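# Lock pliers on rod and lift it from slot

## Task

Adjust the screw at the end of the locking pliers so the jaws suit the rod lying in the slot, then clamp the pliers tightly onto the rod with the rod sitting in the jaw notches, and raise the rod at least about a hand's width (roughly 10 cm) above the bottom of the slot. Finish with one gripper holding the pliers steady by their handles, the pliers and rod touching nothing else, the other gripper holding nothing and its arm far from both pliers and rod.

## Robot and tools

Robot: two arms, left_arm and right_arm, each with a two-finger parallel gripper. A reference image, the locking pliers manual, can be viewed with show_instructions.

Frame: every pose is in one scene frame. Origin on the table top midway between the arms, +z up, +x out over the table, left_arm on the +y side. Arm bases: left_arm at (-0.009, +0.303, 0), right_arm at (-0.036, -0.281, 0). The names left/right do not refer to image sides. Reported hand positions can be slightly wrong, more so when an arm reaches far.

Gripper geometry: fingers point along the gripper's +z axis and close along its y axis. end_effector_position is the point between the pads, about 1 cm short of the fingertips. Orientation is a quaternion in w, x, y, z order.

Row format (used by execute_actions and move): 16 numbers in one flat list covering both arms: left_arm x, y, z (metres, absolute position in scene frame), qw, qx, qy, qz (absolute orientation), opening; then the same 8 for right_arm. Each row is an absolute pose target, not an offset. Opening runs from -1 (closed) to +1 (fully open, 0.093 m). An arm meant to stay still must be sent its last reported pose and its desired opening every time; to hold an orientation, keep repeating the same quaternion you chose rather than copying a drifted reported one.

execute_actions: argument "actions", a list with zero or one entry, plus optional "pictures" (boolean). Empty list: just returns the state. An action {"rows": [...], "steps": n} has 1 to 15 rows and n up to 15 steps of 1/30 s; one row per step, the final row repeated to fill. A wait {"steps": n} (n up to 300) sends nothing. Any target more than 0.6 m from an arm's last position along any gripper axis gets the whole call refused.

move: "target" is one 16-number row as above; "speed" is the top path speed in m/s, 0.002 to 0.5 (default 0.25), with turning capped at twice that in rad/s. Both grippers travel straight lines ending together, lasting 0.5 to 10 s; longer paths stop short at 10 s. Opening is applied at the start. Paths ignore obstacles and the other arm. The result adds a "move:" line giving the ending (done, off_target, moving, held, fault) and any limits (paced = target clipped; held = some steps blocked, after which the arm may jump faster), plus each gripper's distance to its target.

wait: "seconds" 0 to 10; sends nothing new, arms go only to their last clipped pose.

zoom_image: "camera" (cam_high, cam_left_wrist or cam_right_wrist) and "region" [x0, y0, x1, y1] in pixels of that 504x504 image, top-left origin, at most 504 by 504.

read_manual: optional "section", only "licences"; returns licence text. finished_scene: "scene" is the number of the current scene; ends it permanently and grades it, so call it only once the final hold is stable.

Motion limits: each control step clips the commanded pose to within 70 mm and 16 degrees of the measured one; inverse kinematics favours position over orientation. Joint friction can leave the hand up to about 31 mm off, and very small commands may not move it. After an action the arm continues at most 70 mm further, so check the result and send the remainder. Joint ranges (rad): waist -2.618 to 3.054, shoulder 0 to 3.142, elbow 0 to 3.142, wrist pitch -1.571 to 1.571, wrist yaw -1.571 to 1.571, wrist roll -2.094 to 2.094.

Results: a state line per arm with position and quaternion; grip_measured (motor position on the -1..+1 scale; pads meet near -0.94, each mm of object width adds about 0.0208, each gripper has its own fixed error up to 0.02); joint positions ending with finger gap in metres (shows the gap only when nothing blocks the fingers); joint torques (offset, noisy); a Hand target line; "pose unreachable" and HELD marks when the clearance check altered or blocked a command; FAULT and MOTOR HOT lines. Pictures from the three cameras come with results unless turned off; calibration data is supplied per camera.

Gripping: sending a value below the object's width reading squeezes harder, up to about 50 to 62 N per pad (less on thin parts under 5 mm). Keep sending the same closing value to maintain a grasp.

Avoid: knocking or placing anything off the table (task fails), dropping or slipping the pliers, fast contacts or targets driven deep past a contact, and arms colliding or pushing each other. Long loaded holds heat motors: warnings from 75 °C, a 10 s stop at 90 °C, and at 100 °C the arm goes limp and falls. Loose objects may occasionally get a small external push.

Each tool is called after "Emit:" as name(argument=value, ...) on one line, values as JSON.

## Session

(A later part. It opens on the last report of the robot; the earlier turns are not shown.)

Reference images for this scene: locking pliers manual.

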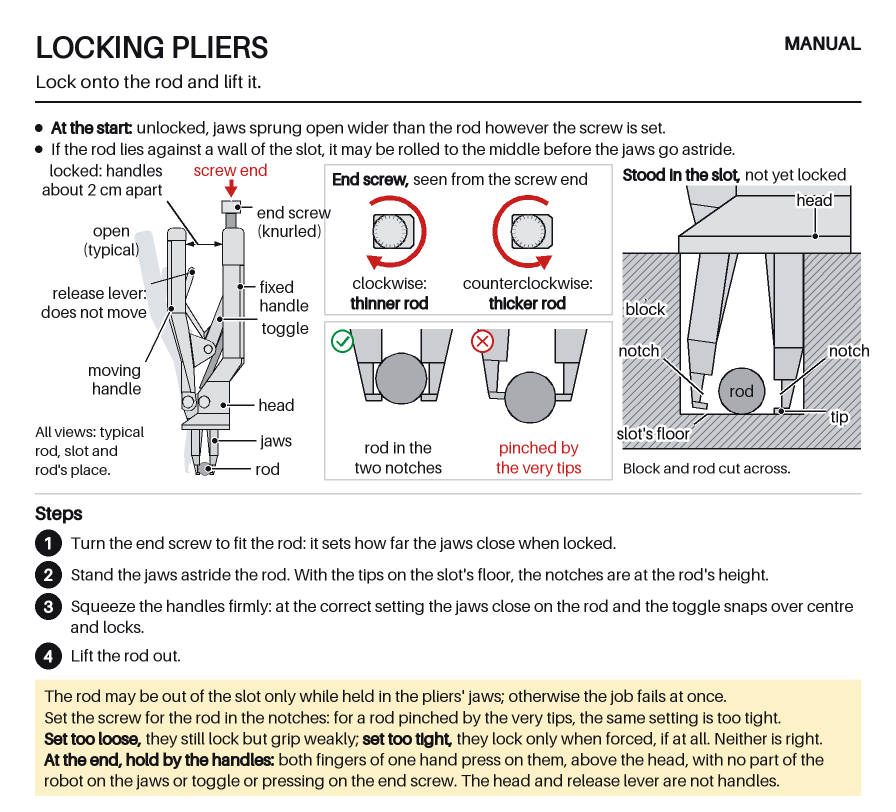

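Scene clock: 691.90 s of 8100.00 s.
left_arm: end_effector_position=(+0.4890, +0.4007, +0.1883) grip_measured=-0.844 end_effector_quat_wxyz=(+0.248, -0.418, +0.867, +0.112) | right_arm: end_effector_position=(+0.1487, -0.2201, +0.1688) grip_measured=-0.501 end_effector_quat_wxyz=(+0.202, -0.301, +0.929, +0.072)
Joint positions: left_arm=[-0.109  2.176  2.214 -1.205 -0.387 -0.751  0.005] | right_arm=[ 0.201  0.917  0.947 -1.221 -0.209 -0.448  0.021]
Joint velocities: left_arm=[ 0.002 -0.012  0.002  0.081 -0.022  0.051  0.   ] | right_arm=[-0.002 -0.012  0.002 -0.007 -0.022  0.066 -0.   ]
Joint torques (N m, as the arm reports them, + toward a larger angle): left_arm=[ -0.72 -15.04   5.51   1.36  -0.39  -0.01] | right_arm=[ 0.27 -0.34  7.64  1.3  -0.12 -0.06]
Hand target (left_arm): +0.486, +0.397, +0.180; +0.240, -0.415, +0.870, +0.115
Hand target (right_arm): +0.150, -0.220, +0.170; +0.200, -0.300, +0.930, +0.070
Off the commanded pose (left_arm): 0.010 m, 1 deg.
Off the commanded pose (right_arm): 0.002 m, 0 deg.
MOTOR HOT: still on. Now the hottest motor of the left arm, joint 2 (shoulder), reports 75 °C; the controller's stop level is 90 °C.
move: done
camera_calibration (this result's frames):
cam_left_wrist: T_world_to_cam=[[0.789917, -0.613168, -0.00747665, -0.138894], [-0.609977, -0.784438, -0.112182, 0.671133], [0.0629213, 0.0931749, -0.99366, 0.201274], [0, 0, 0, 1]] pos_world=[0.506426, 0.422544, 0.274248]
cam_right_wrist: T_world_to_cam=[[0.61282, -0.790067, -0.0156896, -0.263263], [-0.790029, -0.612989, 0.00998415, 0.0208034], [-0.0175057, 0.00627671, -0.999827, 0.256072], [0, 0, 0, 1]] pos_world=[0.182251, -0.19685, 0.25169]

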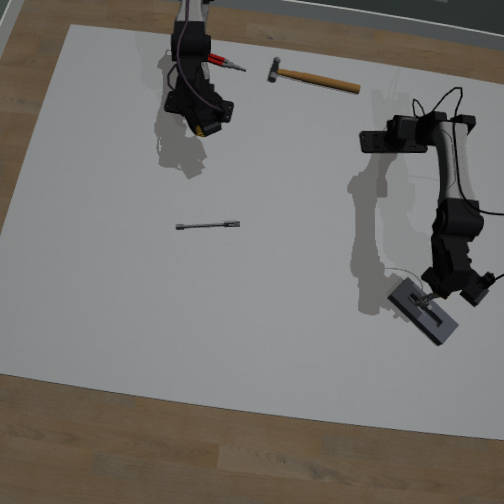

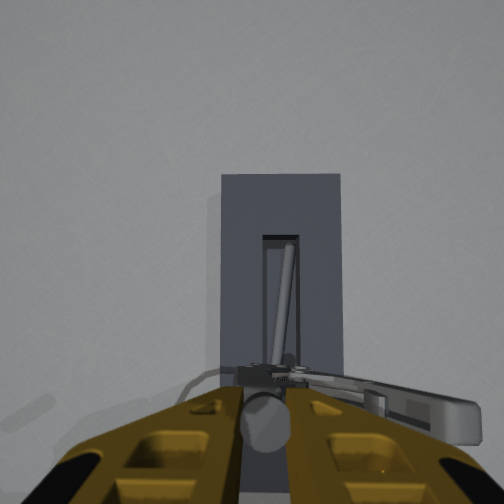

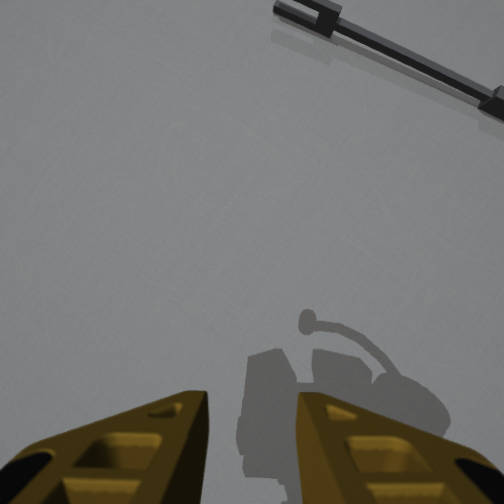

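Emit:
move(target=[0.481,0.390,0.184,0.235,-0.415,0.872,0.11,-0.86,0.15,-0.22,0.17,0.2,-0.30,0.93,0.07,-0.5], speed=0.02)

Scene clock: 695.57 s of 8100.00 s.
left_arm: end_effector_position=(+0.4871, +0.3959, +0.1895) grip_measured=-0.844 end_effector_quat_wxyz=(+0.246, -0.417, +0.868, +0.110) | right_arm: end_effector_position=(+0.1487, -0.2201, +0.1688) grip_measured=-0.501 end_effector_quat_wxyz=(+0.202, -0.301, +0.929, +0.072)
Joint positions: left_arm=[-0.118  2.171  2.214 -1.216 -0.385 -0.758  0.005] | right_arm=[ 0.201  0.917  0.947 -1.221 -0.209 -0.448  0.021]
Joint velocities: left_arm=[-0.002  0.007 -0.002  0.037  0.007 -0.007 -0.001] | right_arm=[ 0.002  0.012  0.002  0.007  0.051 -0.007 -0.001]
Joint torques (N m, as the arm reports them, + toward a larger angle): left_arm=[ -1.   -15.55   5.88   1.19  -0.29  -0.09] | right_arm=[ 0.26 -0.25  7.63  1.29 -0.13 -0.06]
Hand target (left_arm): +0.481, +0.390, +0.184; +0.235, -0.415, +0.872, +0.110
Hand target (right_arm): +0.150, -0.220, +0.170; +0.200, -0.300, +0.930, +0.070
Off the commanded pose (left_arm): 0.010 m, 1 deg.
Off the commanded pose (right_arm): 0.002 m, 0 deg.
MOTOR HOT: still on. Now the hottest motor of the left arm, joint 2 (shoulder), reports 76 °C; the controller's stop level is 90 °C.
move: done
camera_calibration (this result's frames):
cam_left_wrist: T_world_to_cam=[[0.787843, -0.615832, -0.00738892, -0.138322], [-0.612969, -0.782903, -0.106451, 0.666101], [0.0597712, 0.0883958, -0.99429, 0.206539], [0, 0, 0, 1]] pos_world=[0.50493, 0.418052, 0.275245]
cam_right_wrist: T_world_to_cam=[[0.61282, -0.790067, -0.0156896, -0.263263], [-0.790029, -0.612989, 0.00998415, 0.0208034], [-0.0175057, 0.00627671, -0.999827, 0.256072], [0, 0, 0, 1]] pos_world=[0.182251, -0.19685, 0.25169]

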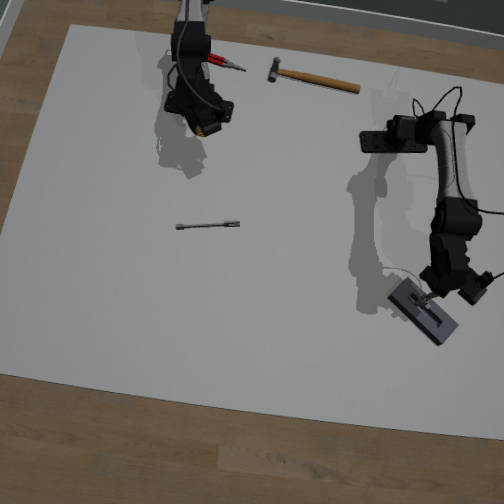

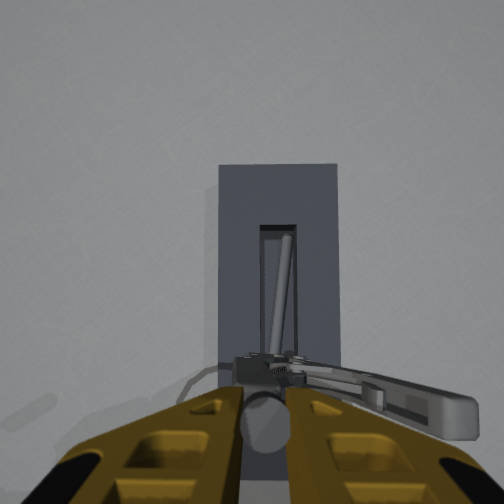

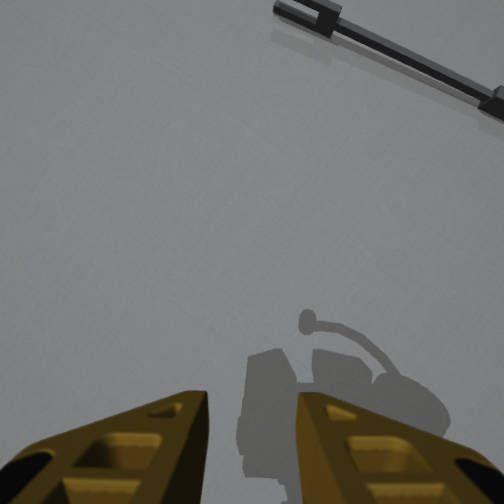

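Emit:
execute_actions(actions=[{"rows":[[0.481,0.390,0.184,0.235,-0.415,0.872,0.11,-0.72,0.15,-0.22,0.17,0.2,-0.30,0.93,0.07,-0.5]],"steps":15}])

Scene clock: 698.13 s of 8100.00 s.
left_arm: end_effector_position=(+0.4871, +0.3959, +0.1895) grip_measured=-0.720 end_effector_quat_wxyz=(+0.246, -0.417, +0.868, +0.110) | right_arm: end_effector_position=(+0.1487, -0.2201, +0.1688) grip_measured=-0.501 end_effector_quat_wxyz=(+0.202, -0.301, +0.929, +0.072)
Joint positions: left_arm=[-0.118  2.171  2.214 -1.216 -0.385 -0.758  0.011] | right_arm=[ 0.201  0.917  0.947 -1.221 -0.209 -0.448  0.021]
Joint velocities: left_arm=[ 0.007 -0.012  0.002  0.051 -0.066  0.037 -0.001] | right_arm=[-0.012 -0.012 -0.007 -0.037  0.007 -0.022 -0.001]
Joint torques (N m, as the arm reports them, + toward a larger angle): left_arm=[ -1.01 -15.62   5.69   1.19  -0.31  -0.1 ] | right_arm=[ 0.24 -0.31  7.62  1.29 -0.13 -0.06]
Hand target (left_arm): +0.481, +0.390, +0.184; +0.235, -0.415, +0.872, +0.110
Hand target (right_arm): +0.150, -0.220, +0.170; +0.200, -0.300, +0.930, +0.070
Off the commanded pose (left_arm): 0.010 m, 1 deg.
Off the commanded pose (right_arm): 0.002 m, 0 deg.
MOTOR HOT: still on. Now the hottest motor of the left arm, joint 2 (shoulder), reports 76 °C; the controller's stop level is 90 °C.
Steps of this call (steps 1 to 62: nothing new was sent; steps 63 to 77: all 15 steps of this action). Readings (end_effector_position):
63: left_arm (+0.4871, +0.3959, +0.1895) | right_arm (+0.1487, -0.2201, +0.1688)
64: left_arm (+0.4871, +0.3959, +0.1895) | right_arm (+0.1487, -0.2201, +0.1688)
66: left_arm (+0.4871, +0.3959, +0.1895) | right_arm (+0.1487, -0.2201, +0.1688)
70: left_arm (+0.4871, +0.3959, +0.1895) | right_arm (+0.1487, -0.2201, +0.1688)
77: the state above
camera_calibration (this result's frames):
cam_left_wrist: T_world_to_cam=[[0.788044, -0.615576, -0.00719101, -0.138559], [-0.612698, -0.783116, -0.106443, 0.666052], [0.0598925, 0.0882879, -0.994293, 0.206523], [0, 0, 0, 1]] pos_world=[0.50491, 0.418069, 0.275245]
cam_right_wrist: T_world_to_cam=[[0.612545, -0.790277, -0.0158491, -0.263241], [-0.79024, -0.612716, 0.00998376, 0.0208949], [-0.0176009, 0.00640907, -0.999825, 0.256115], [0, 0, 0, 1]] pos_world=[0.182267, -0.196873, 0.251689]

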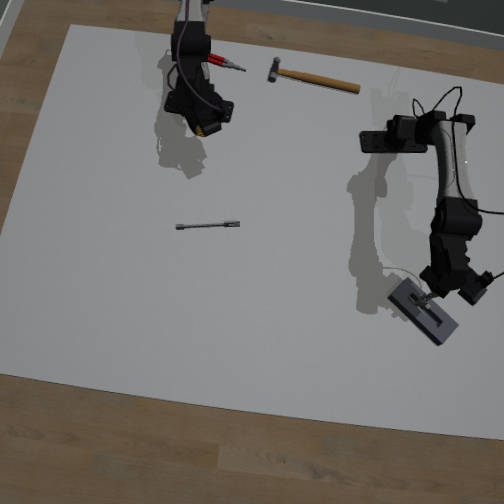

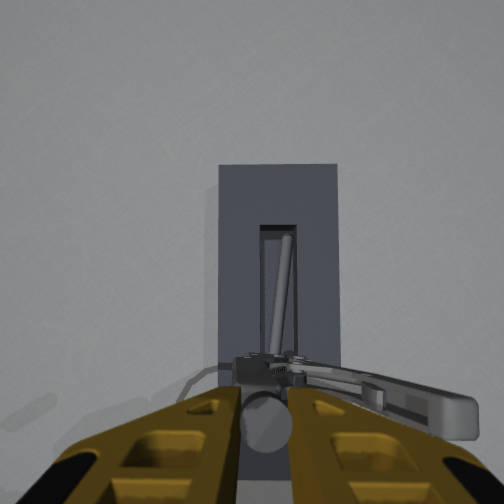

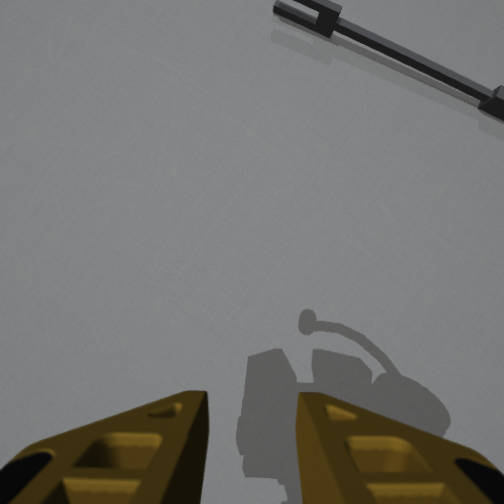

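Emit:
execute_actions(actions=[{"rows":[[0.483,0.392,0.187,0.235,-0.415,0.872,0.11,-0.55,0.15,-0.22,0.17,0.2,-0.30,0.93,0.07,-0.5]],"steps":15}])

Scene clock: 702.17 s of 8100.00 s.
left_arm: end_effector_position=(+0.4839, +0.3954, +0.1880) grip_measured=-0.551 end_effector_quat_wxyz=(+0.239, -0.416, +0.870, +0.112) | right_arm: end_effector_position=(+0.1487, -0.2201, +0.1688) grip_measured=-0.501 end_effector_quat_wxyz=(+0.202, -0.301, +0.929, +0.072)
Joint positions: left_arm=[-0.118  2.171  2.214 -1.231 -0.383 -0.758  0.019] | right_arm=[ 0.201  0.917  0.947 -1.221 -0.209 -0.448  0.021]
Joint velocities: left_arm=[-0.012 -0.012 -0.007  0.022 -0.066 -0.066 -0.   ] | right_arm=[-0.007 -0.017  0.007 -0.007 -0.022  0.022  0.   ]
Joint torques (N m, as the arm reports them, + toward a larger angle): left_arm=[ -0.6  -14.33   8.89   1.09  -0.33  -0.03] | right_arm=[ 0.25 -0.27  7.63  1.29 -0.13 -0.05]
Hand target (left_arm): +0.483, +0.392, +0.187; +0.235, -0.415, +0.872, +0.110
Hand target (right_arm): +0.150, -0.220, +0.170; +0.200, -0.300, +0.930, +0.070
Off the commanded pose (left_arm): 0.004 m, 1 deg.
Off the commanded pose (right_arm): 0.002 m, 0 deg.
MOTOR HOT: still on. Now the hottest motor of the left arm, joint 2 (shoulder), reports 77 °C; the controller's stop level is 90 °C.
Steps of this call (steps 1 to 106: nothing new was sent; steps 107 to 121: all 15 steps of this action). Readings (end_effector_position):
107: left_arm (+0.4868, +0.3958, +0.1894) | right_arm (+0.1487, -0.2201, +0.1688)
108: left_arm (+0.4864, +0.3958, +0.1891) | right_arm (+0.1487, -0.2201, +0.1688)
110: left_arm (+0.4853, +0.3956, +0.1886) | right_arm (+0.1487, -0.2201, +0.1688)
114: left_arm (+0.4843, +0.3955, +0.1882) | right_arm (+0.1487, -0.2201, +0.1688)
121: the state above
camera_calibration (this result's frames):
cam_left_wrist: T_world_to_cam=[[0.787499, -0.616062, -0.0177079, -0.133882], [-0.61468, -0.782993, -0.0953422, 0.662434], [0.0448715, 0.0859665, -0.995287, 0.213711], [0, 0, 0, 1]] pos_world=[0.503028, 0.41783, 0.273491]
cam_right_wrist: T_world_to_cam=[[0.612545, -0.790277, -0.0158491, -0.263241], [-0.79024, -0.612716, 0.00998376, 0.0208949], [-0.0176009, 0.00640907, -0.999825, 0.256115], [0, 0, 0, 1]] pos_world=[0.182267, -0.196873, 0.251689]

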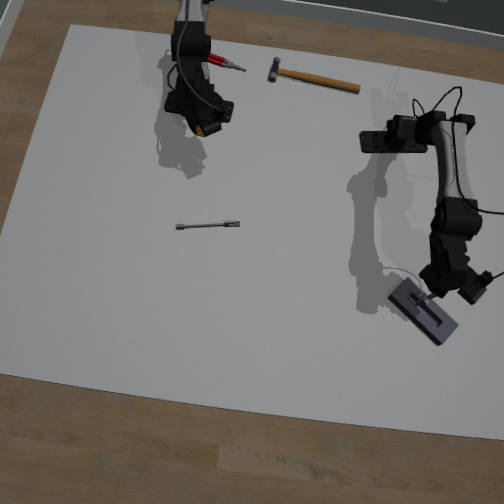

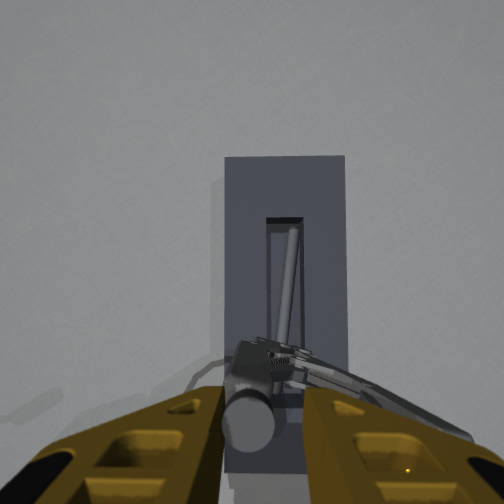

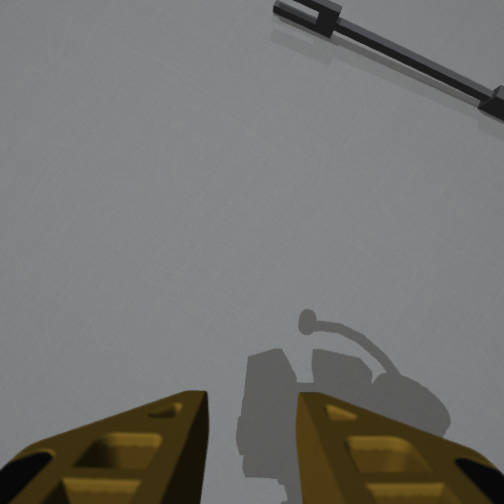

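Emit:
zoom_image(camera="cam_left_wrist", region=[200,300,360,460])

Emit:
zoom_image(camera="cam_high", region=[380,250,490,360])

Region (200, 300, 360, 460) of cam_left_wrist's 504x504 image, scaled by 3.150, with more detail than that image has.

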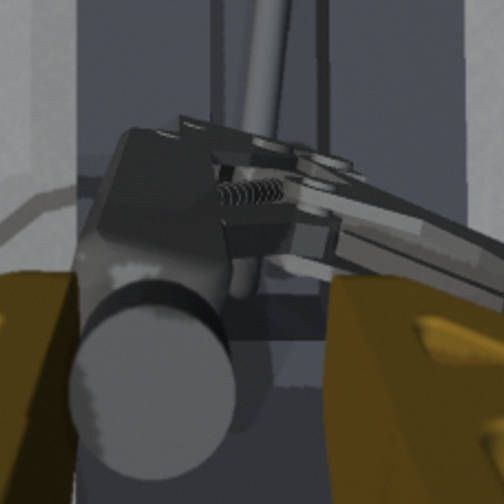

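Region (380, 250, 490, 360) of cam_high's 504x504 image, scaled by 4.582, with more detail than that image has.

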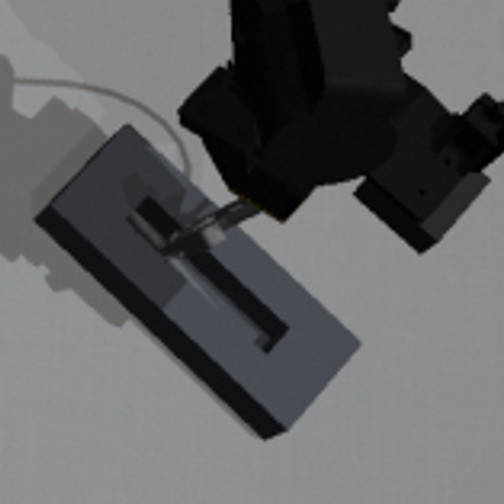

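Emit:
move(target=[0.484,0.396,0.204,0.235,-0.415,0.872,0.11,-0.86,0.15,-0.22,0.17,0.2,-0.30,0.93,0.07,-0.5], speed=0.02)

Scene clock: 718.87 s of 8100.00 s.
left_arm: end_effector_position=(+0.4805, +0.3928, +0.1992) grip_measured=-0.844 end_effector_quat_wxyz=(+0.229, -0.414, +0.874, +0.108) | right_arm: end_effector_position=(+0.1487, -0.2201, +0.1688) grip_measured=-0.501 end_effector_quat_wxyz=(+0.202, -0.301, +0.929, +0.072)
Joint positions: left_arm=[-0.118  2.199  2.316 -1.324 -0.368 -0.758  0.005] | right_arm=[ 0.201  0.917  0.947 -1.221 -0.209 -0.448  0.021]
Joint velocities: left_arm=[ 0.012 -0.012 -0.002 -0.037 -0.022 -0.037 -0.001] | right_arm=[ 0.017 -0.002  0.002  0.051 -0.007 -0.037 -0.001]
Joint torques (N m, as the arm reports them, + toward a larger angle): left_arm=[  0.1  -13.49  11.48   1.14  -0.44   0.11] | right_arm=[ 0.26 -0.32  7.64  1.29 -0.13 -0.06]
Hand target (left_arm): +0.483, +0.396, +0.204; +0.235, -0.415, +0.872, +0.110
Hand target (right_arm): +0.150, -0.220, +0.170; +0.200, -0.300, +0.930, +0.070
Off the commanded pose (left_arm): 0.007 m, 1 deg.
Off the commanded pose (right_arm): 0.002 m, 0 deg.
MOTOR HOT: still on. Now the hottest motor of the left arm, joint 2 (shoulder), reports 77 °C; the controller's stop level is 90 °C.
move: done
camera_calibration (this result's frames):
cam_left_wrist: T_world_to_cam=[[0.783707, -0.620732, -0.0222627, -0.128031], [-0.62052, -0.780843, -0.0723813, 0.656753], [0.0275457, 0.0705401, -0.997129, 0.239908], [0, 0, 0, 1]] pos_world=[0.501259, 0.416425, 0.283906]
cam_right_wrist: T_world_to_cam=[[0.612545, -0.790277, -0.0158491, -0.263241], [-0.79024, -0.612716, 0.00998376, 0.0208949], [-0.0176009, 0.00640907, -0.999825, 0.256115], [0, 0, 0, 1]] pos_world=[0.182267, -0.196873, 0.251689]

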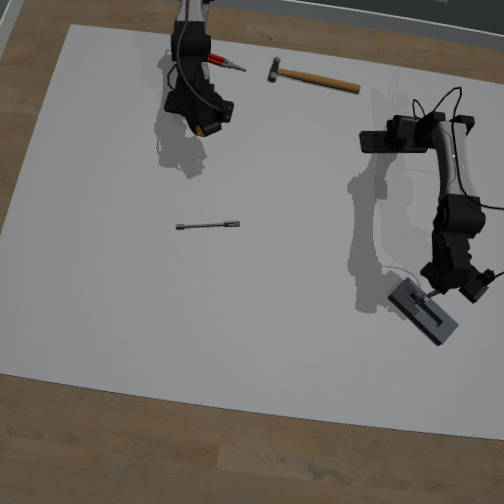

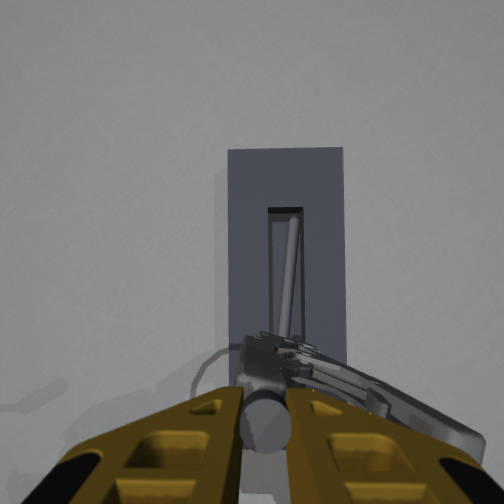

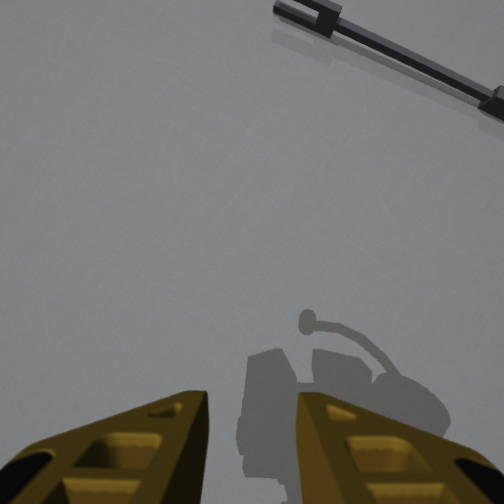

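Emit:
move(target=[0.478,0.392,0.27,0.235,-0.415,0.872,0.11,-0.86,0.17,-0.10,0.15,0.655,-0.297,0.622,0.312,0.2], speed=0.12)

Emit:
move(target=[0.27,0.02,0.275,0.255,0.159,0.953,-0.043,-0.86,0.17,-0.10,0.15,0.655,-0.297,0.622,0.312,0.2], speed=0.2)

Scene clock: 739.83 s of 8100.00 s.
left_arm: end_effector_position=(+0.4784, +0.3925, +0.2458) grip_measured=-0.844 end_effector_quat_wxyz=(+0.246, -0.407, +0.873, +0.103) | right_arm: end_effector_position=(+0.1710, -0.0998, +0.1537) grip_measured=+0.198 end_effector_quat_wxyz=(+0.612, -0.318, +0.665, +0.288)
Joint positions: left_arm=[-0.118  2.301  2.689 -1.553 -0.367 -0.738  0.005] | right_arm=[ 0.534  0.61   0.006  0.511 -0.413 -0.043  0.055]
Joint velocities: left_arm=[-0.007 -0.002 -0.022 -0.037  0.022 -0.022 -0.   ] | right_arm=[-0.022  0.007 -0.012  0.022 -0.081  0.007 -0.001]
Joint torques (N m, as the arm reports them, + toward a larger angle): left_arm=[ -0.74 -17.35  10.63   1.27  -0.55   0.13] | right_arm=[-0.13  2.    6.97  2.68 -0.11 -0.15]
Hand target (left_arm): +0.475, +0.392, +0.269; +0.274, -0.405, +0.866, +0.099
Hand target (right_arm): +0.170, -0.099, +0.149; +0.609, -0.320, +0.666, +0.289
Off the commanded pose (left_arm): 0.024 m, 2 deg.
Off the commanded pose (right_arm): 0.004 m, 8 deg.
MOTOR HOT: still on. Now the hottest motor of the left arm, joint 2 (shoulder), reports 78 °C; the controller's stop level is 90 °C.
joint sent to its limit (left arm) — the command would take joint 4 (wrist pitch) past its lower limit, so that joint was sent only as far as its limit.
joint sent to its limit (right arm) — the command would take joint 3 (elbow) past its lower limit, so that joint was sent only as far as its limit.
move: off_target (left_arm, right_arm)
camera_calibration (this result's frames):
cam_left_wrist: T_world_to_cam=[[0.77285, -0.634589, -0.000341411, -0.120296], [-0.631414, -0.768928, -0.100329, 0.666001], [0.0634051, 0.0777546, -0.994954, 0.266008], [0, 0, 0, 1]] pos_world=[0.496626, 0.415085, 0.331444]
cam_right_wrist: T_world_to_cam=[[0.785286, -0.618393, 0.0302686, -0.201551], [-0.290857, -0.411628, -0.863692, 0.181364], [0.546561, 0.669441, -0.50311, 0.134041], [0, 0, 0, 1]] pos_world=[0.137765, -0.139716, 0.23018]

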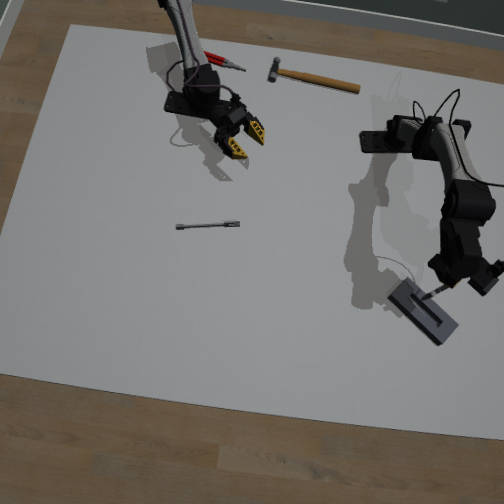

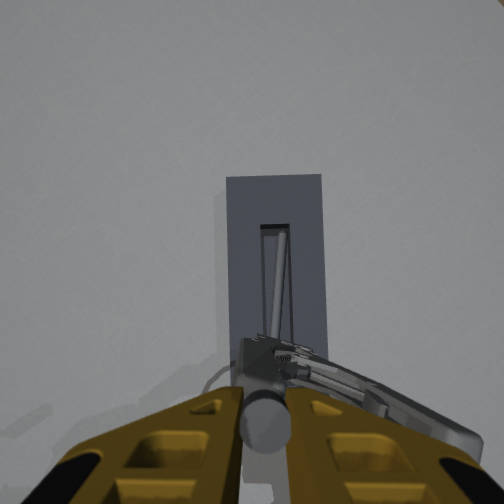

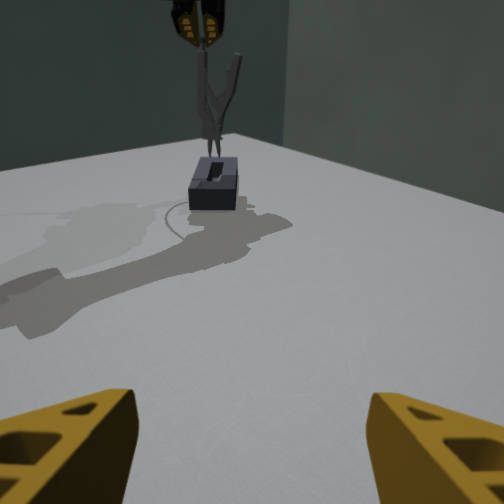

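Scene clock: 743.30 s of 8100.00 s.
left_arm: end_effector_position=(+0.2692, +0.0197, +0.2667) grip_measured=-0.844 end_effector_quat_wxyz=(+0.242, +0.154, +0.957, -0.048) | right_arm: end_effector_position=(+0.1699, -0.0993, +0.1571) grip_measured=+0.198 end_effector_quat_wxyz=(+0.615, -0.322, +0.657, +0.293)
Joint positions: left_arm=[-1.077  1.749  1.953 -1.338 -0.25  -0.526  0.005] | right_arm=[ 0.523  0.61   0.006  0.525 -0.438 -0.043  0.055]
Joint velocities: left_arm=[ 0.002 -0.012 -0.007  0.007  0.066 -0.007  0.   ] | right_arm=[-0.027  0.002 -0.012 -0.066  0.007  0.022  0.   ]
Joint torques (N m, as the arm reports them, + toward a larger angle): left_arm=[-0.45 -8.93 11.5   1.49 -0.32  0.15] | right_arm=[-0.94  1.97  6.92  2.58 -0.14 -0.11]
Hand target (left_arm): +0.273, +0.015, +0.275; +0.254, +0.156, +0.953, -0.056
Hand target (right_arm): +0.170, -0.100, +0.151; +0.609, -0.321, +0.663, +0.295
Off the commanded pose (left_arm): 0.008 m, 2 deg.
Off the commanded pose (right_arm): 0.007 m, 7 deg.
MOTOR HOT: still on. Now the hottest motor of the left arm, joint 2 (shoulder), reports 77 °C; the controller's stop level is 90 °C.
joint sent to its limit (right arm) — the command would take joint 3 (elbow) past its lower limit, so that joint was sent only as far as its limit.
move: off_target (right_arm)
camera_calibration (this result's frames):
cam_left_wrist: T_world_to_cam=[[-0.303074, -0.952958, -0.00426416, 0.101764], [-0.951192, 0.302779, -0.0596604, 0.303439], [0.0581449, -0.0140255, -0.99821, 0.333113], [0, 0, 0, 1]] pos_world=[0.300102, 0.00977382, 0.351054]
cam_right_wrist: T_world_to_cam=[[0.793956, -0.606996, 0.0344903, -0.201405], [-0.274436, -0.408431, -0.870557, 0.182856], [0.542512, 0.681719, -0.490857, 0.135974], [0, 0, 0, 1]] pos_world=[0.136322, -0.140264, 0.232876]

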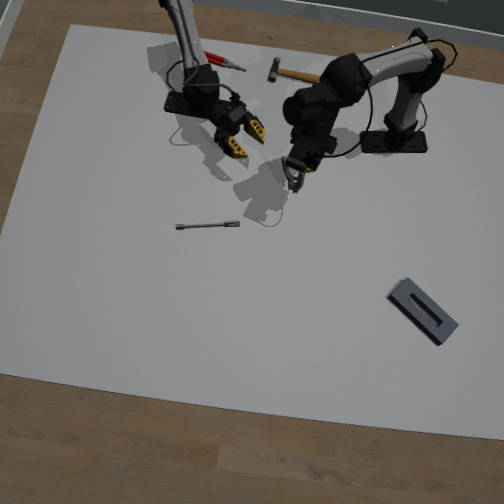

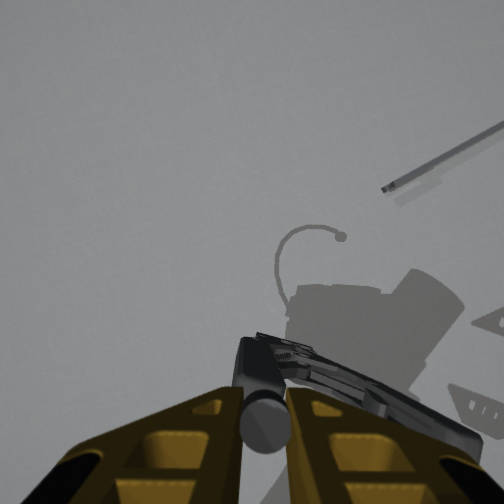

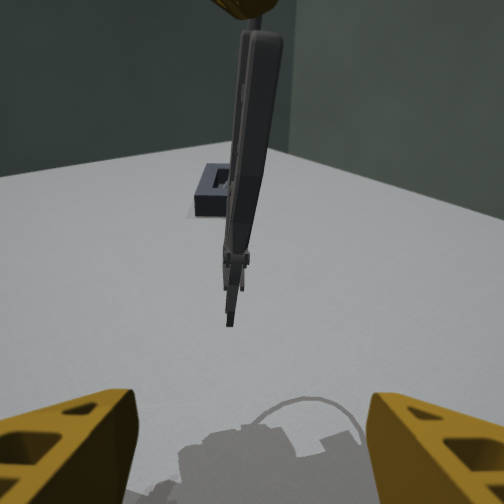

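Emit:
move(target=[0.27,0.02,0.275,0.255,0.159,0.953,-0.043,-0.86,0.222,-0.016,0.122,0.638,-0.304,0.638,0.304,0.0], speed=0.15)

Scene clock: 751.13 s of 8100.00 s.
left_arm: end_effector_position=(+0.2685, +0.0242, +0.2656) grip_measured=-0.844 end_effector_quat_wxyz=(+0.240, +0.155, +0.957, -0.037) | right_arm: end_effector_position=(+0.2154, -0.0221, +0.1149) grip_measured=+0.002 end_effector_quat_wxyz=(+0.623, -0.314, +0.653, +0.295)
Joint positions: left_arm=[-1.077  1.749  1.953 -1.355 -0.264 -0.523  0.005] | right_arm=[ 0.785  1.744  0.151  1.541 -0.167 -0.014  0.045]
Joint velocities: left_arm=[-0.007  0.002 -0.027 -0.022  0.007 -0.095  0.001] | right_arm=[ 0.022 -0.007  0.012  0.022 -0.022 -0.022 -0.   ]
Joint torques (N m, as the arm reports them, + toward a larger angle): left_arm=[-0.89 -9.59 10.89  1.42 -0.42  0.13] | right_arm=[ 0.38 -3.76  5.67  2.74 -0.05 -0.06]
Hand target (left_arm): +0.270, +0.020, +0.275; +0.255, +0.159, +0.953, -0.043
Hand target (right_arm): +0.220, -0.016, +0.123; +0.633, -0.308, +0.643, +0.300
Off the commanded pose (left_arm): 0.010 m, 2 deg.
Off the commanded pose (right_arm): 0.011 m, 3 deg.
MOTOR HOT: still on. Now the hottest motor of the left arm, joint 2 (shoulder), reports 74 °C; the controller's stop level is 90 °C.
joint sent to its limit (right arm) — the command would take joint 4 (wrist pitch) past its upper limit, so that joint was sent only as far as its limit.
move: off_target (right_arm)
camera_calibration (this result's frames):
cam_left_wrist: T_world_to_cam=[[-0.300051, -0.95357, -0.0259637, 0.110839], [-0.952156, 0.30104, -0.0526659, 0.299826], [0.0580367, 0.00891908, -0.998275, 0.331569], [0, 0, 0, 1]] pos_world=[0.299495, 0.0124754, 0.349666]
cam_right_wrist: T_world_to_cam=[[0.787295, -0.615827, 0.0303921, -0.187571], [-0.270493, -0.389262, -0.880516, 0.190803], [0.554077, 0.685005, -0.473041, 0.0334902], [0, 0, 0, 1]] pos_world=[0.180728, -0.0641797, 0.189548]

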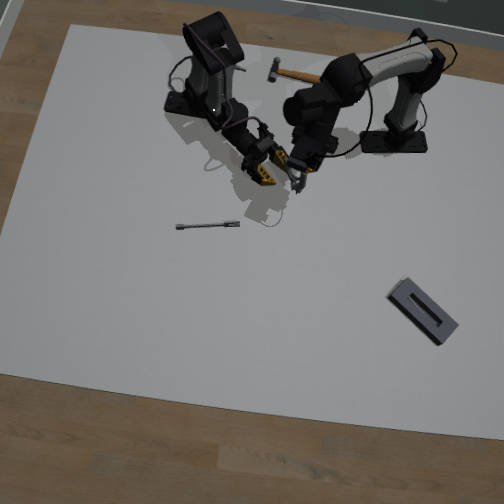

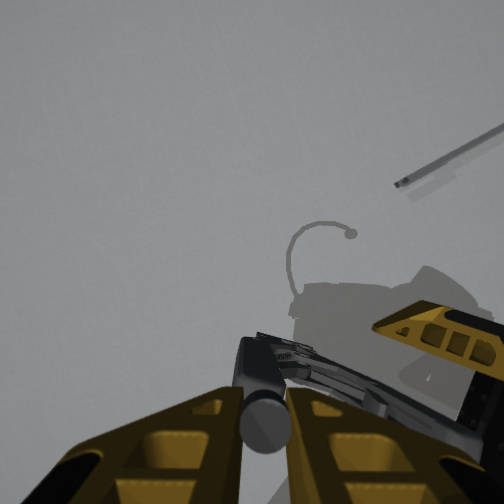

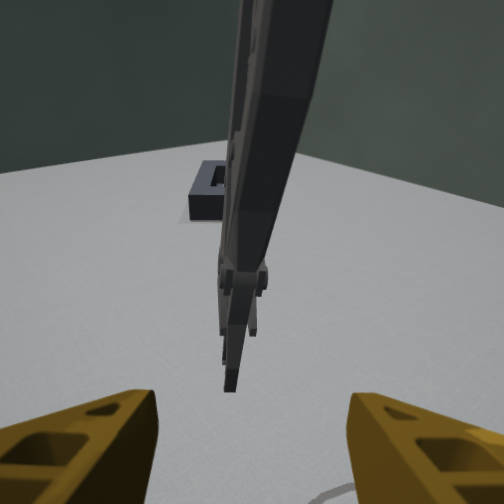

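Emit:
move(target=[0.27,0.02,0.275,0.255,0.159,0.953,-0.043,-0.86,0.250,0.025,0.133,0.610,-0.317,0.665,0.291,0.0], speed=0.06)

Scene clock: 757.30 s of 8100.00 s.
left_arm: end_effector_position=(+0.2691, +0.0261, +0.2656) grip_measured=-0.844 end_effector_quat_wxyz=(+0.242, +0.155, +0.957, -0.032) | right_arm: end_effector_position=(+0.2474, +0.0208, +0.1216) grip_measured=+0.002 end_effector_quat_wxyz=(+0.603, -0.321, +0.672, +0.287)
Joint positions: left_arm=[-1.077  1.749  1.953 -1.359 -0.274 -0.522  0.005] | right_arm=[ 0.83   1.731  0.379  1.242 -0.122 -0.014  0.045]
Joint velocities: left_arm=[-0.002 -0.007 -0.012  0.007 -0.066  0.022 -0.   ] | right_arm=[-0.007  0.002  0.002  0.022  0.022 -0.007 -0.001]
Joint torques (N m, as the arm reports them, + toward a larger angle): left_arm=[-0.87 -9.78 10.89  1.42 -0.37  0.11] | right_arm=[ 0.34 -8.22  6.59  2.33  0.   -0.1 ]
Hand target (left_arm): +0.270, +0.020, +0.275; +0.255, +0.159, +0.953, -0.043
Hand target (right_arm): +0.249, +0.025, +0.132; +0.610, -0.318, +0.665, +0.291
Off the commanded pose (left_arm): 0.011 m, 2 deg.
Off the commanded pose (right_arm): 0.012 m, 1 deg.
MOTOR HOT: still on. Now the hottest motor of the left arm, joint 2 (shoulder), reports 73 °C; the controller's stop level is 90 °C.
move: off_target (left_arm, right_arm)
camera_calibration (this result's frames):
cam_left_wrist: T_world_to_cam=[[-0.29719, -0.954137, -0.0360686, 0.114653], [-0.952779, 0.298811, -0.0540816, 0.3004], [0.0623789, 0.0182929, -0.997885, 0.329994], [0, 0, 0, 1]] pos_world=[0.299703, 0.0135957, 0.349678]
cam_right_wrist: T_world_to_cam=[[0.788476, -0.614574, 0.0245668, -0.18616], [-0.305234, -0.425656, -0.85185, 0.227914], [0.533982, 0.664165, -0.523209, 0.00103727], [0, 0, 0, 1]] pos_world=[0.215796, -0.0180849, 0.199265]

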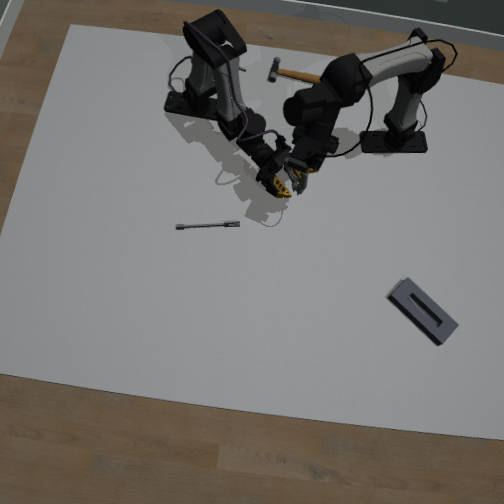

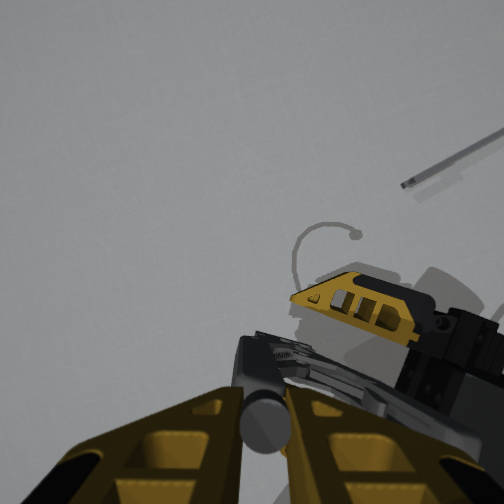

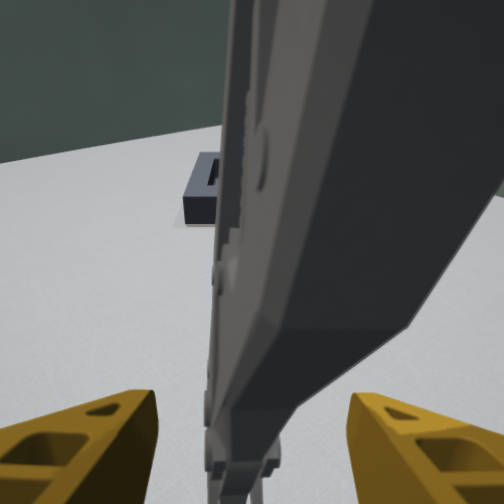

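Emit:
move(target=[0.27,0.02,0.275,0.255,0.159,0.953,-0.043,-0.86,0.205,-0.035,0.133,0.610,-0.317,0.665,0.291,0.5], speed=0.15)

Emit:
move(target=[0.27,0.02,0.275,0.150,0.786,0.561,-0.211,-0.86,0.205,-0.035,0.133,0.610,-0.317,0.665,0.291,0.5], speed=0.3)

Scene clock: 770.63 s of 8100.00 s.
left_arm: end_effector_position=(+0.2686, +0.0264, +0.2653) grip_measured=-0.844 end_effector_quat_wxyz=(+0.241, +0.155, +0.958, -0.032) | right_arm: end_effector_position=(+0.2083, -0.0321, +0.1347) grip_measured=+0.498 end_effector_quat_wxyz=(+0.613, -0.315, +0.663, +0.291)
Joint positions: left_arm=[-1.077  1.749  1.953 -1.362 -0.273 -0.522  0.005] | right_arm=[ 0.774  1.45   0.136  1.233 -0.175 -0.014  0.069]
Joint velocities: left_arm=[ 0.007  0.012 -0.002  0.007  0.007 -0.022 -0.002] | right_arm=[-0.007 -0.002  0.007 -0.095 -0.007 -0.066  0.   ]
Joint torques (N m, as the arm reports them, + toward a larger angle): left_arm=[-1.11 -9.89 10.96  1.44 -0.31  0.09] | right_arm=[-0.87 -6.03  4.28  2.36 -0.15 -0.14]
Hand target (left_arm): +0.270, +0.020, +0.275; +0.255, +0.159, +0.953, -0.043
Hand target (right_arm): +0.206, -0.035, +0.133; +0.610, -0.316, +0.665, +0.291
Off the commanded pose (left_arm): 0.012 m, 2 deg.
Off the commanded pose (right_arm): 0.005 m, 0 deg.
MOTOR HOT: cleared. Now the hottest motor of the left arm, joint 2 (shoulder), reports 70 °C.
move: off_target (left_arm)
camera_calibration (this result's frames):
cam_left_wrist: T_world_to_cam=[[-0.297563, -0.953985, -0.0369957, 0.115201], [-0.952803, 0.299191, -0.0514838, 0.299157], [0.0601836, 0.0199299, -0.997988, 0.330305], [0, 0, 0, 1]] pos_world=[0.299438, 0.0138115, 0.349304]
cam_right_wrist: T_world_to_cam=[[0.785532, -0.618335, 0.0245192, -0.187662], [-0.291159, -0.40427, -0.867059, 0.204474], [0.546046, 0.673964, -0.497601, 0.0581885], [0, 0, 0, 1]] pos_world=[0.175175, -0.0725923, 0.210847]

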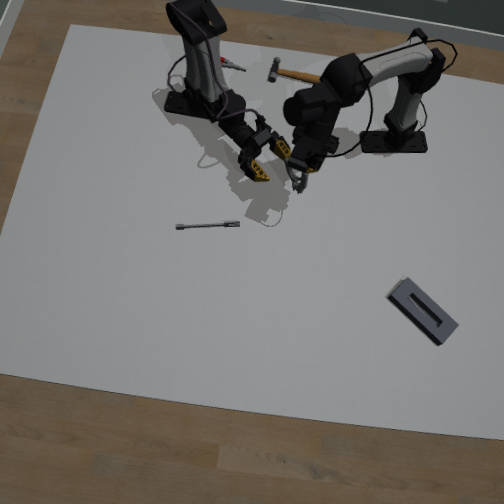

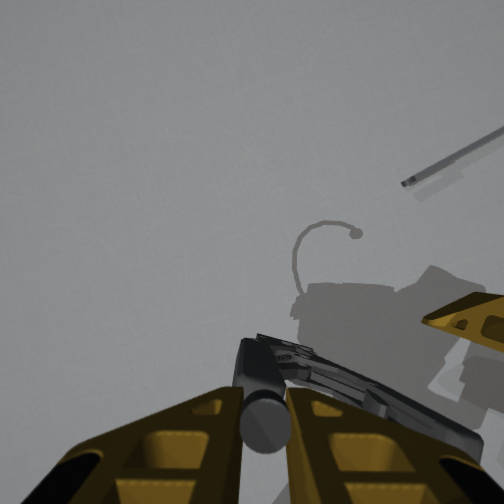

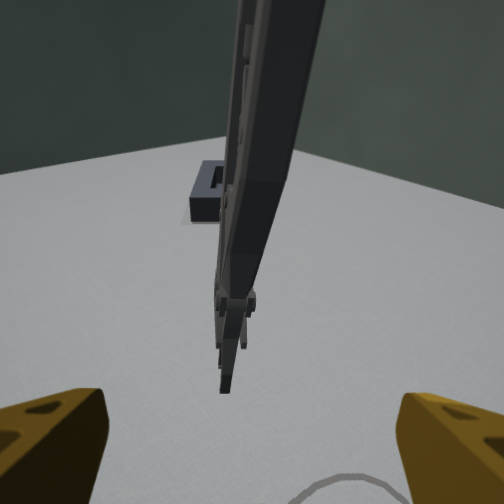

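Scene clock: 773.87 s of 8100.00 s.
left_arm: end_effector_position=(+0.2674, +0.0230, +0.2694) grip_measured=-0.844 end_effector_quat_wxyz=(+0.199, +0.773, +0.572, -0.188) | right_arm: end_effector_position=(+0.2083, -0.0321, +0.1342) grip_measured=+0.498 end_effector_quat_wxyz=(+0.612, -0.315, +0.664, +0.291)
Joint positions: left_arm=[-0.767  1.891  2.145 -1.55   0.489  1.209  0.005] | right_arm=[ 0.774  1.45   0.136  1.231 -0.175 -0.014  0.069]
Joint velocities: left_arm=[ 0.012 -0.012 -0.012 -0.007  0.081  0.037 -0.001] | right_arm=[-0.007 -0.022  0.002  0.037 -0.037 -0.081 -0.   ]
Joint torques (N m, as the arm reports them, + toward a larger angle): left_arm=[ 0.31 -9.74 10.29  0.89  0.54  0.11] | right_arm=[-0.58 -5.87  4.13  2.35 -0.13 -0.16]
Hand target (left_arm): +0.270, +0.021, +0.274; +0.209, +0.773, +0.567, -0.194
Hand target (right_arm): +0.205, -0.035, +0.133; +0.610, -0.317, +0.665, +0.291
Off the commanded pose (left_arm): 0.007 m, 7 deg.
Off the commanded pose (right_arm): 0.005 m, 0 deg.
joint sent to its limit (left arm) — the command would take joint 4 (wrist pitch) past its lower limit, so that joint was sent only as far as its limit.
move: off_target (left_arm)
camera_calibration (this result's frames):
cam_left_wrist: T_world_to_cam=[[-0.961181, 0.250695, -0.11525, 0.282562], [0.263153, 0.958491, -0.109748, -0.0253808], [0.0829528, -0.135816, -0.987255, 0.329129], [0, 0, 0, 1]] pos_world=[0.25097, -0.00180885, 0.354715]
cam_right_wrist: T_world_to_cam=[[0.785567, -0.618305, 0.024154, -0.187601], [-0.292411, -0.405349, -0.866134, 0.204162], [0.545326, 0.673343, -0.499228, 0.0583419], [0, 0, 0, 1]] pos_world=[0.175257, -0.0725217, 0.210489]

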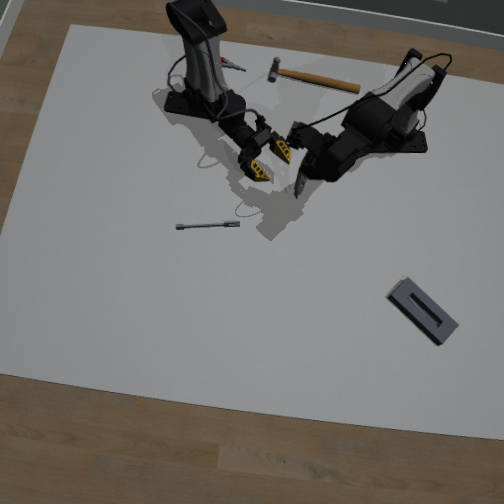

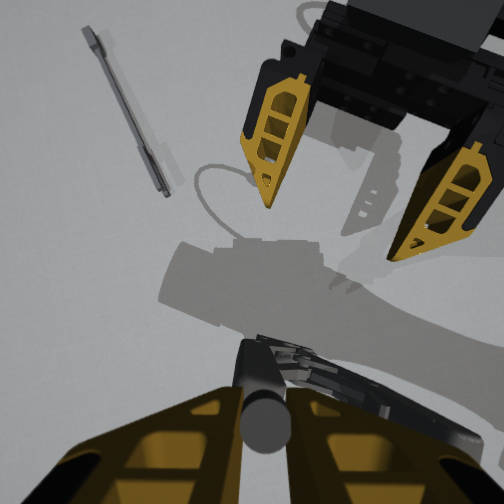

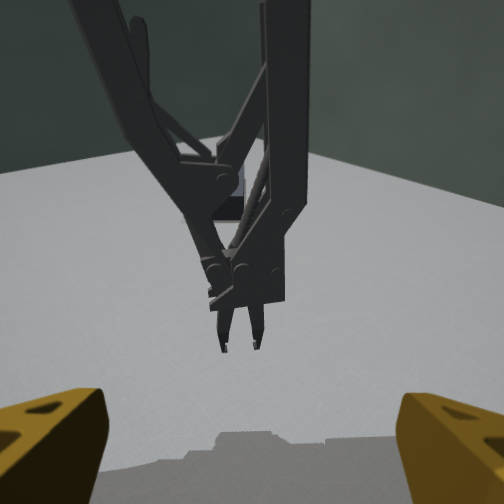

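Emit:
move(target=[0.27,0.02,0.252,0.150,0.786,0.561,-0.211,-0.86,0.205,-0.035,0.125,0.598,-0.322,0.676,0.285,0.5], speed=0.1)

Scene clock: 777.37 s of 8100.00 s.
left_arm: end_effector_position=(+0.2713, +0.0201, +0.2569) grip_measured=-0.844 end_effector_quat_wxyz=(+0.186, +0.781, +0.565, -0.192) | right_arm: end_effector_position=(+0.2075, -0.0328, +0.1242) grip_measured=+0.498 end_effector_quat_wxyz=(+0.597, -0.319, +0.678, +0.286)
Joint positions: left_arm=[-0.767  1.925  2.145 -1.552  0.49   1.238  0.005] | right_arm=[ 0.774  1.45   0.136  1.189 -0.175 -0.015  0.069]
Joint velocities: left_arm=[-0.007 -0.002 -0.002  0.022 -0.007  0.022  0.001] | right_arm=[-0.017 -0.002  0.002 -0.007  0.037  0.022 -0.   ]
Joint torques (N m, as the arm reports them, + toward a larger angle): left_arm=[  0.14 -10.45   6.55   0.83   0.52   0.12] | right_arm=[-0.44 -6.15  4.45  2.31 -0.12 -0.22]
Hand target (left_arm): +0.270, +0.020, +0.251; +0.179, +0.779, +0.565, -0.205
Hand target (right_arm): +0.205, -0.035, +0.125; +0.598, -0.322, +0.676, +0.285
Off the commanded pose (left_arm): 0.005 m, 5 deg.
Off the commanded pose (right_arm): 0.003 m, 0 deg.
joint sent to its limit (left arm) — the command would take joint 4 (wrist pitch) past its lower limit, so that joint was sent only as far as its limit.
move: off_target (left_arm)
camera_calibration (this result's frames):
cam_left_wrist: T_world_to_cam=[[-0.956365, 0.275881, -0.0962072, 0.278854], [0.284954, 0.953466, -0.0985037, -0.03372], [0.064555, -0.12162, -0.990475, 0.321669], [0, 0, 0, 1]] pos_world=[0.25553, -0.00565833, 0.342112]
cam_right_wrist: T_world_to_cam=[[0.786255, -0.617672, 0.0168571, -0.186376], [-0.319076, -0.429222, -0.844961, 0.19711], [0.529145, 0.658976, -0.534562, 0.0615053], [0, 0, 0, 1]] pos_world=[0.176887, -0.071046, 0.202571]

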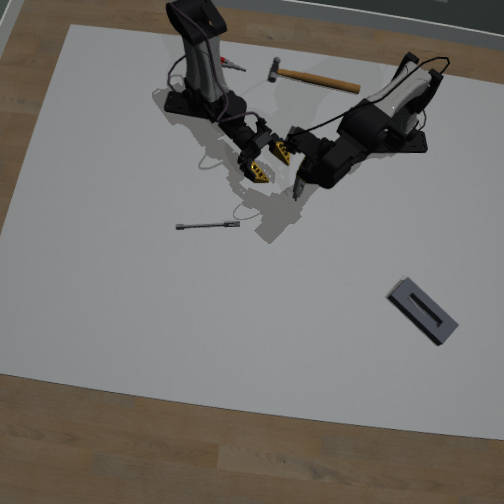

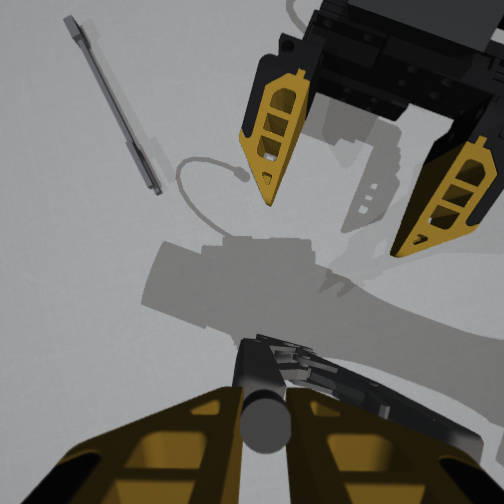

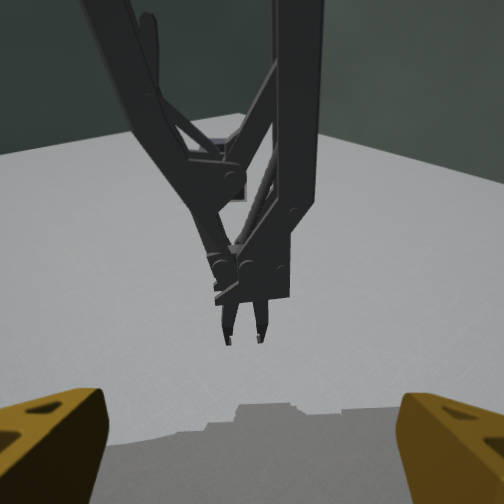

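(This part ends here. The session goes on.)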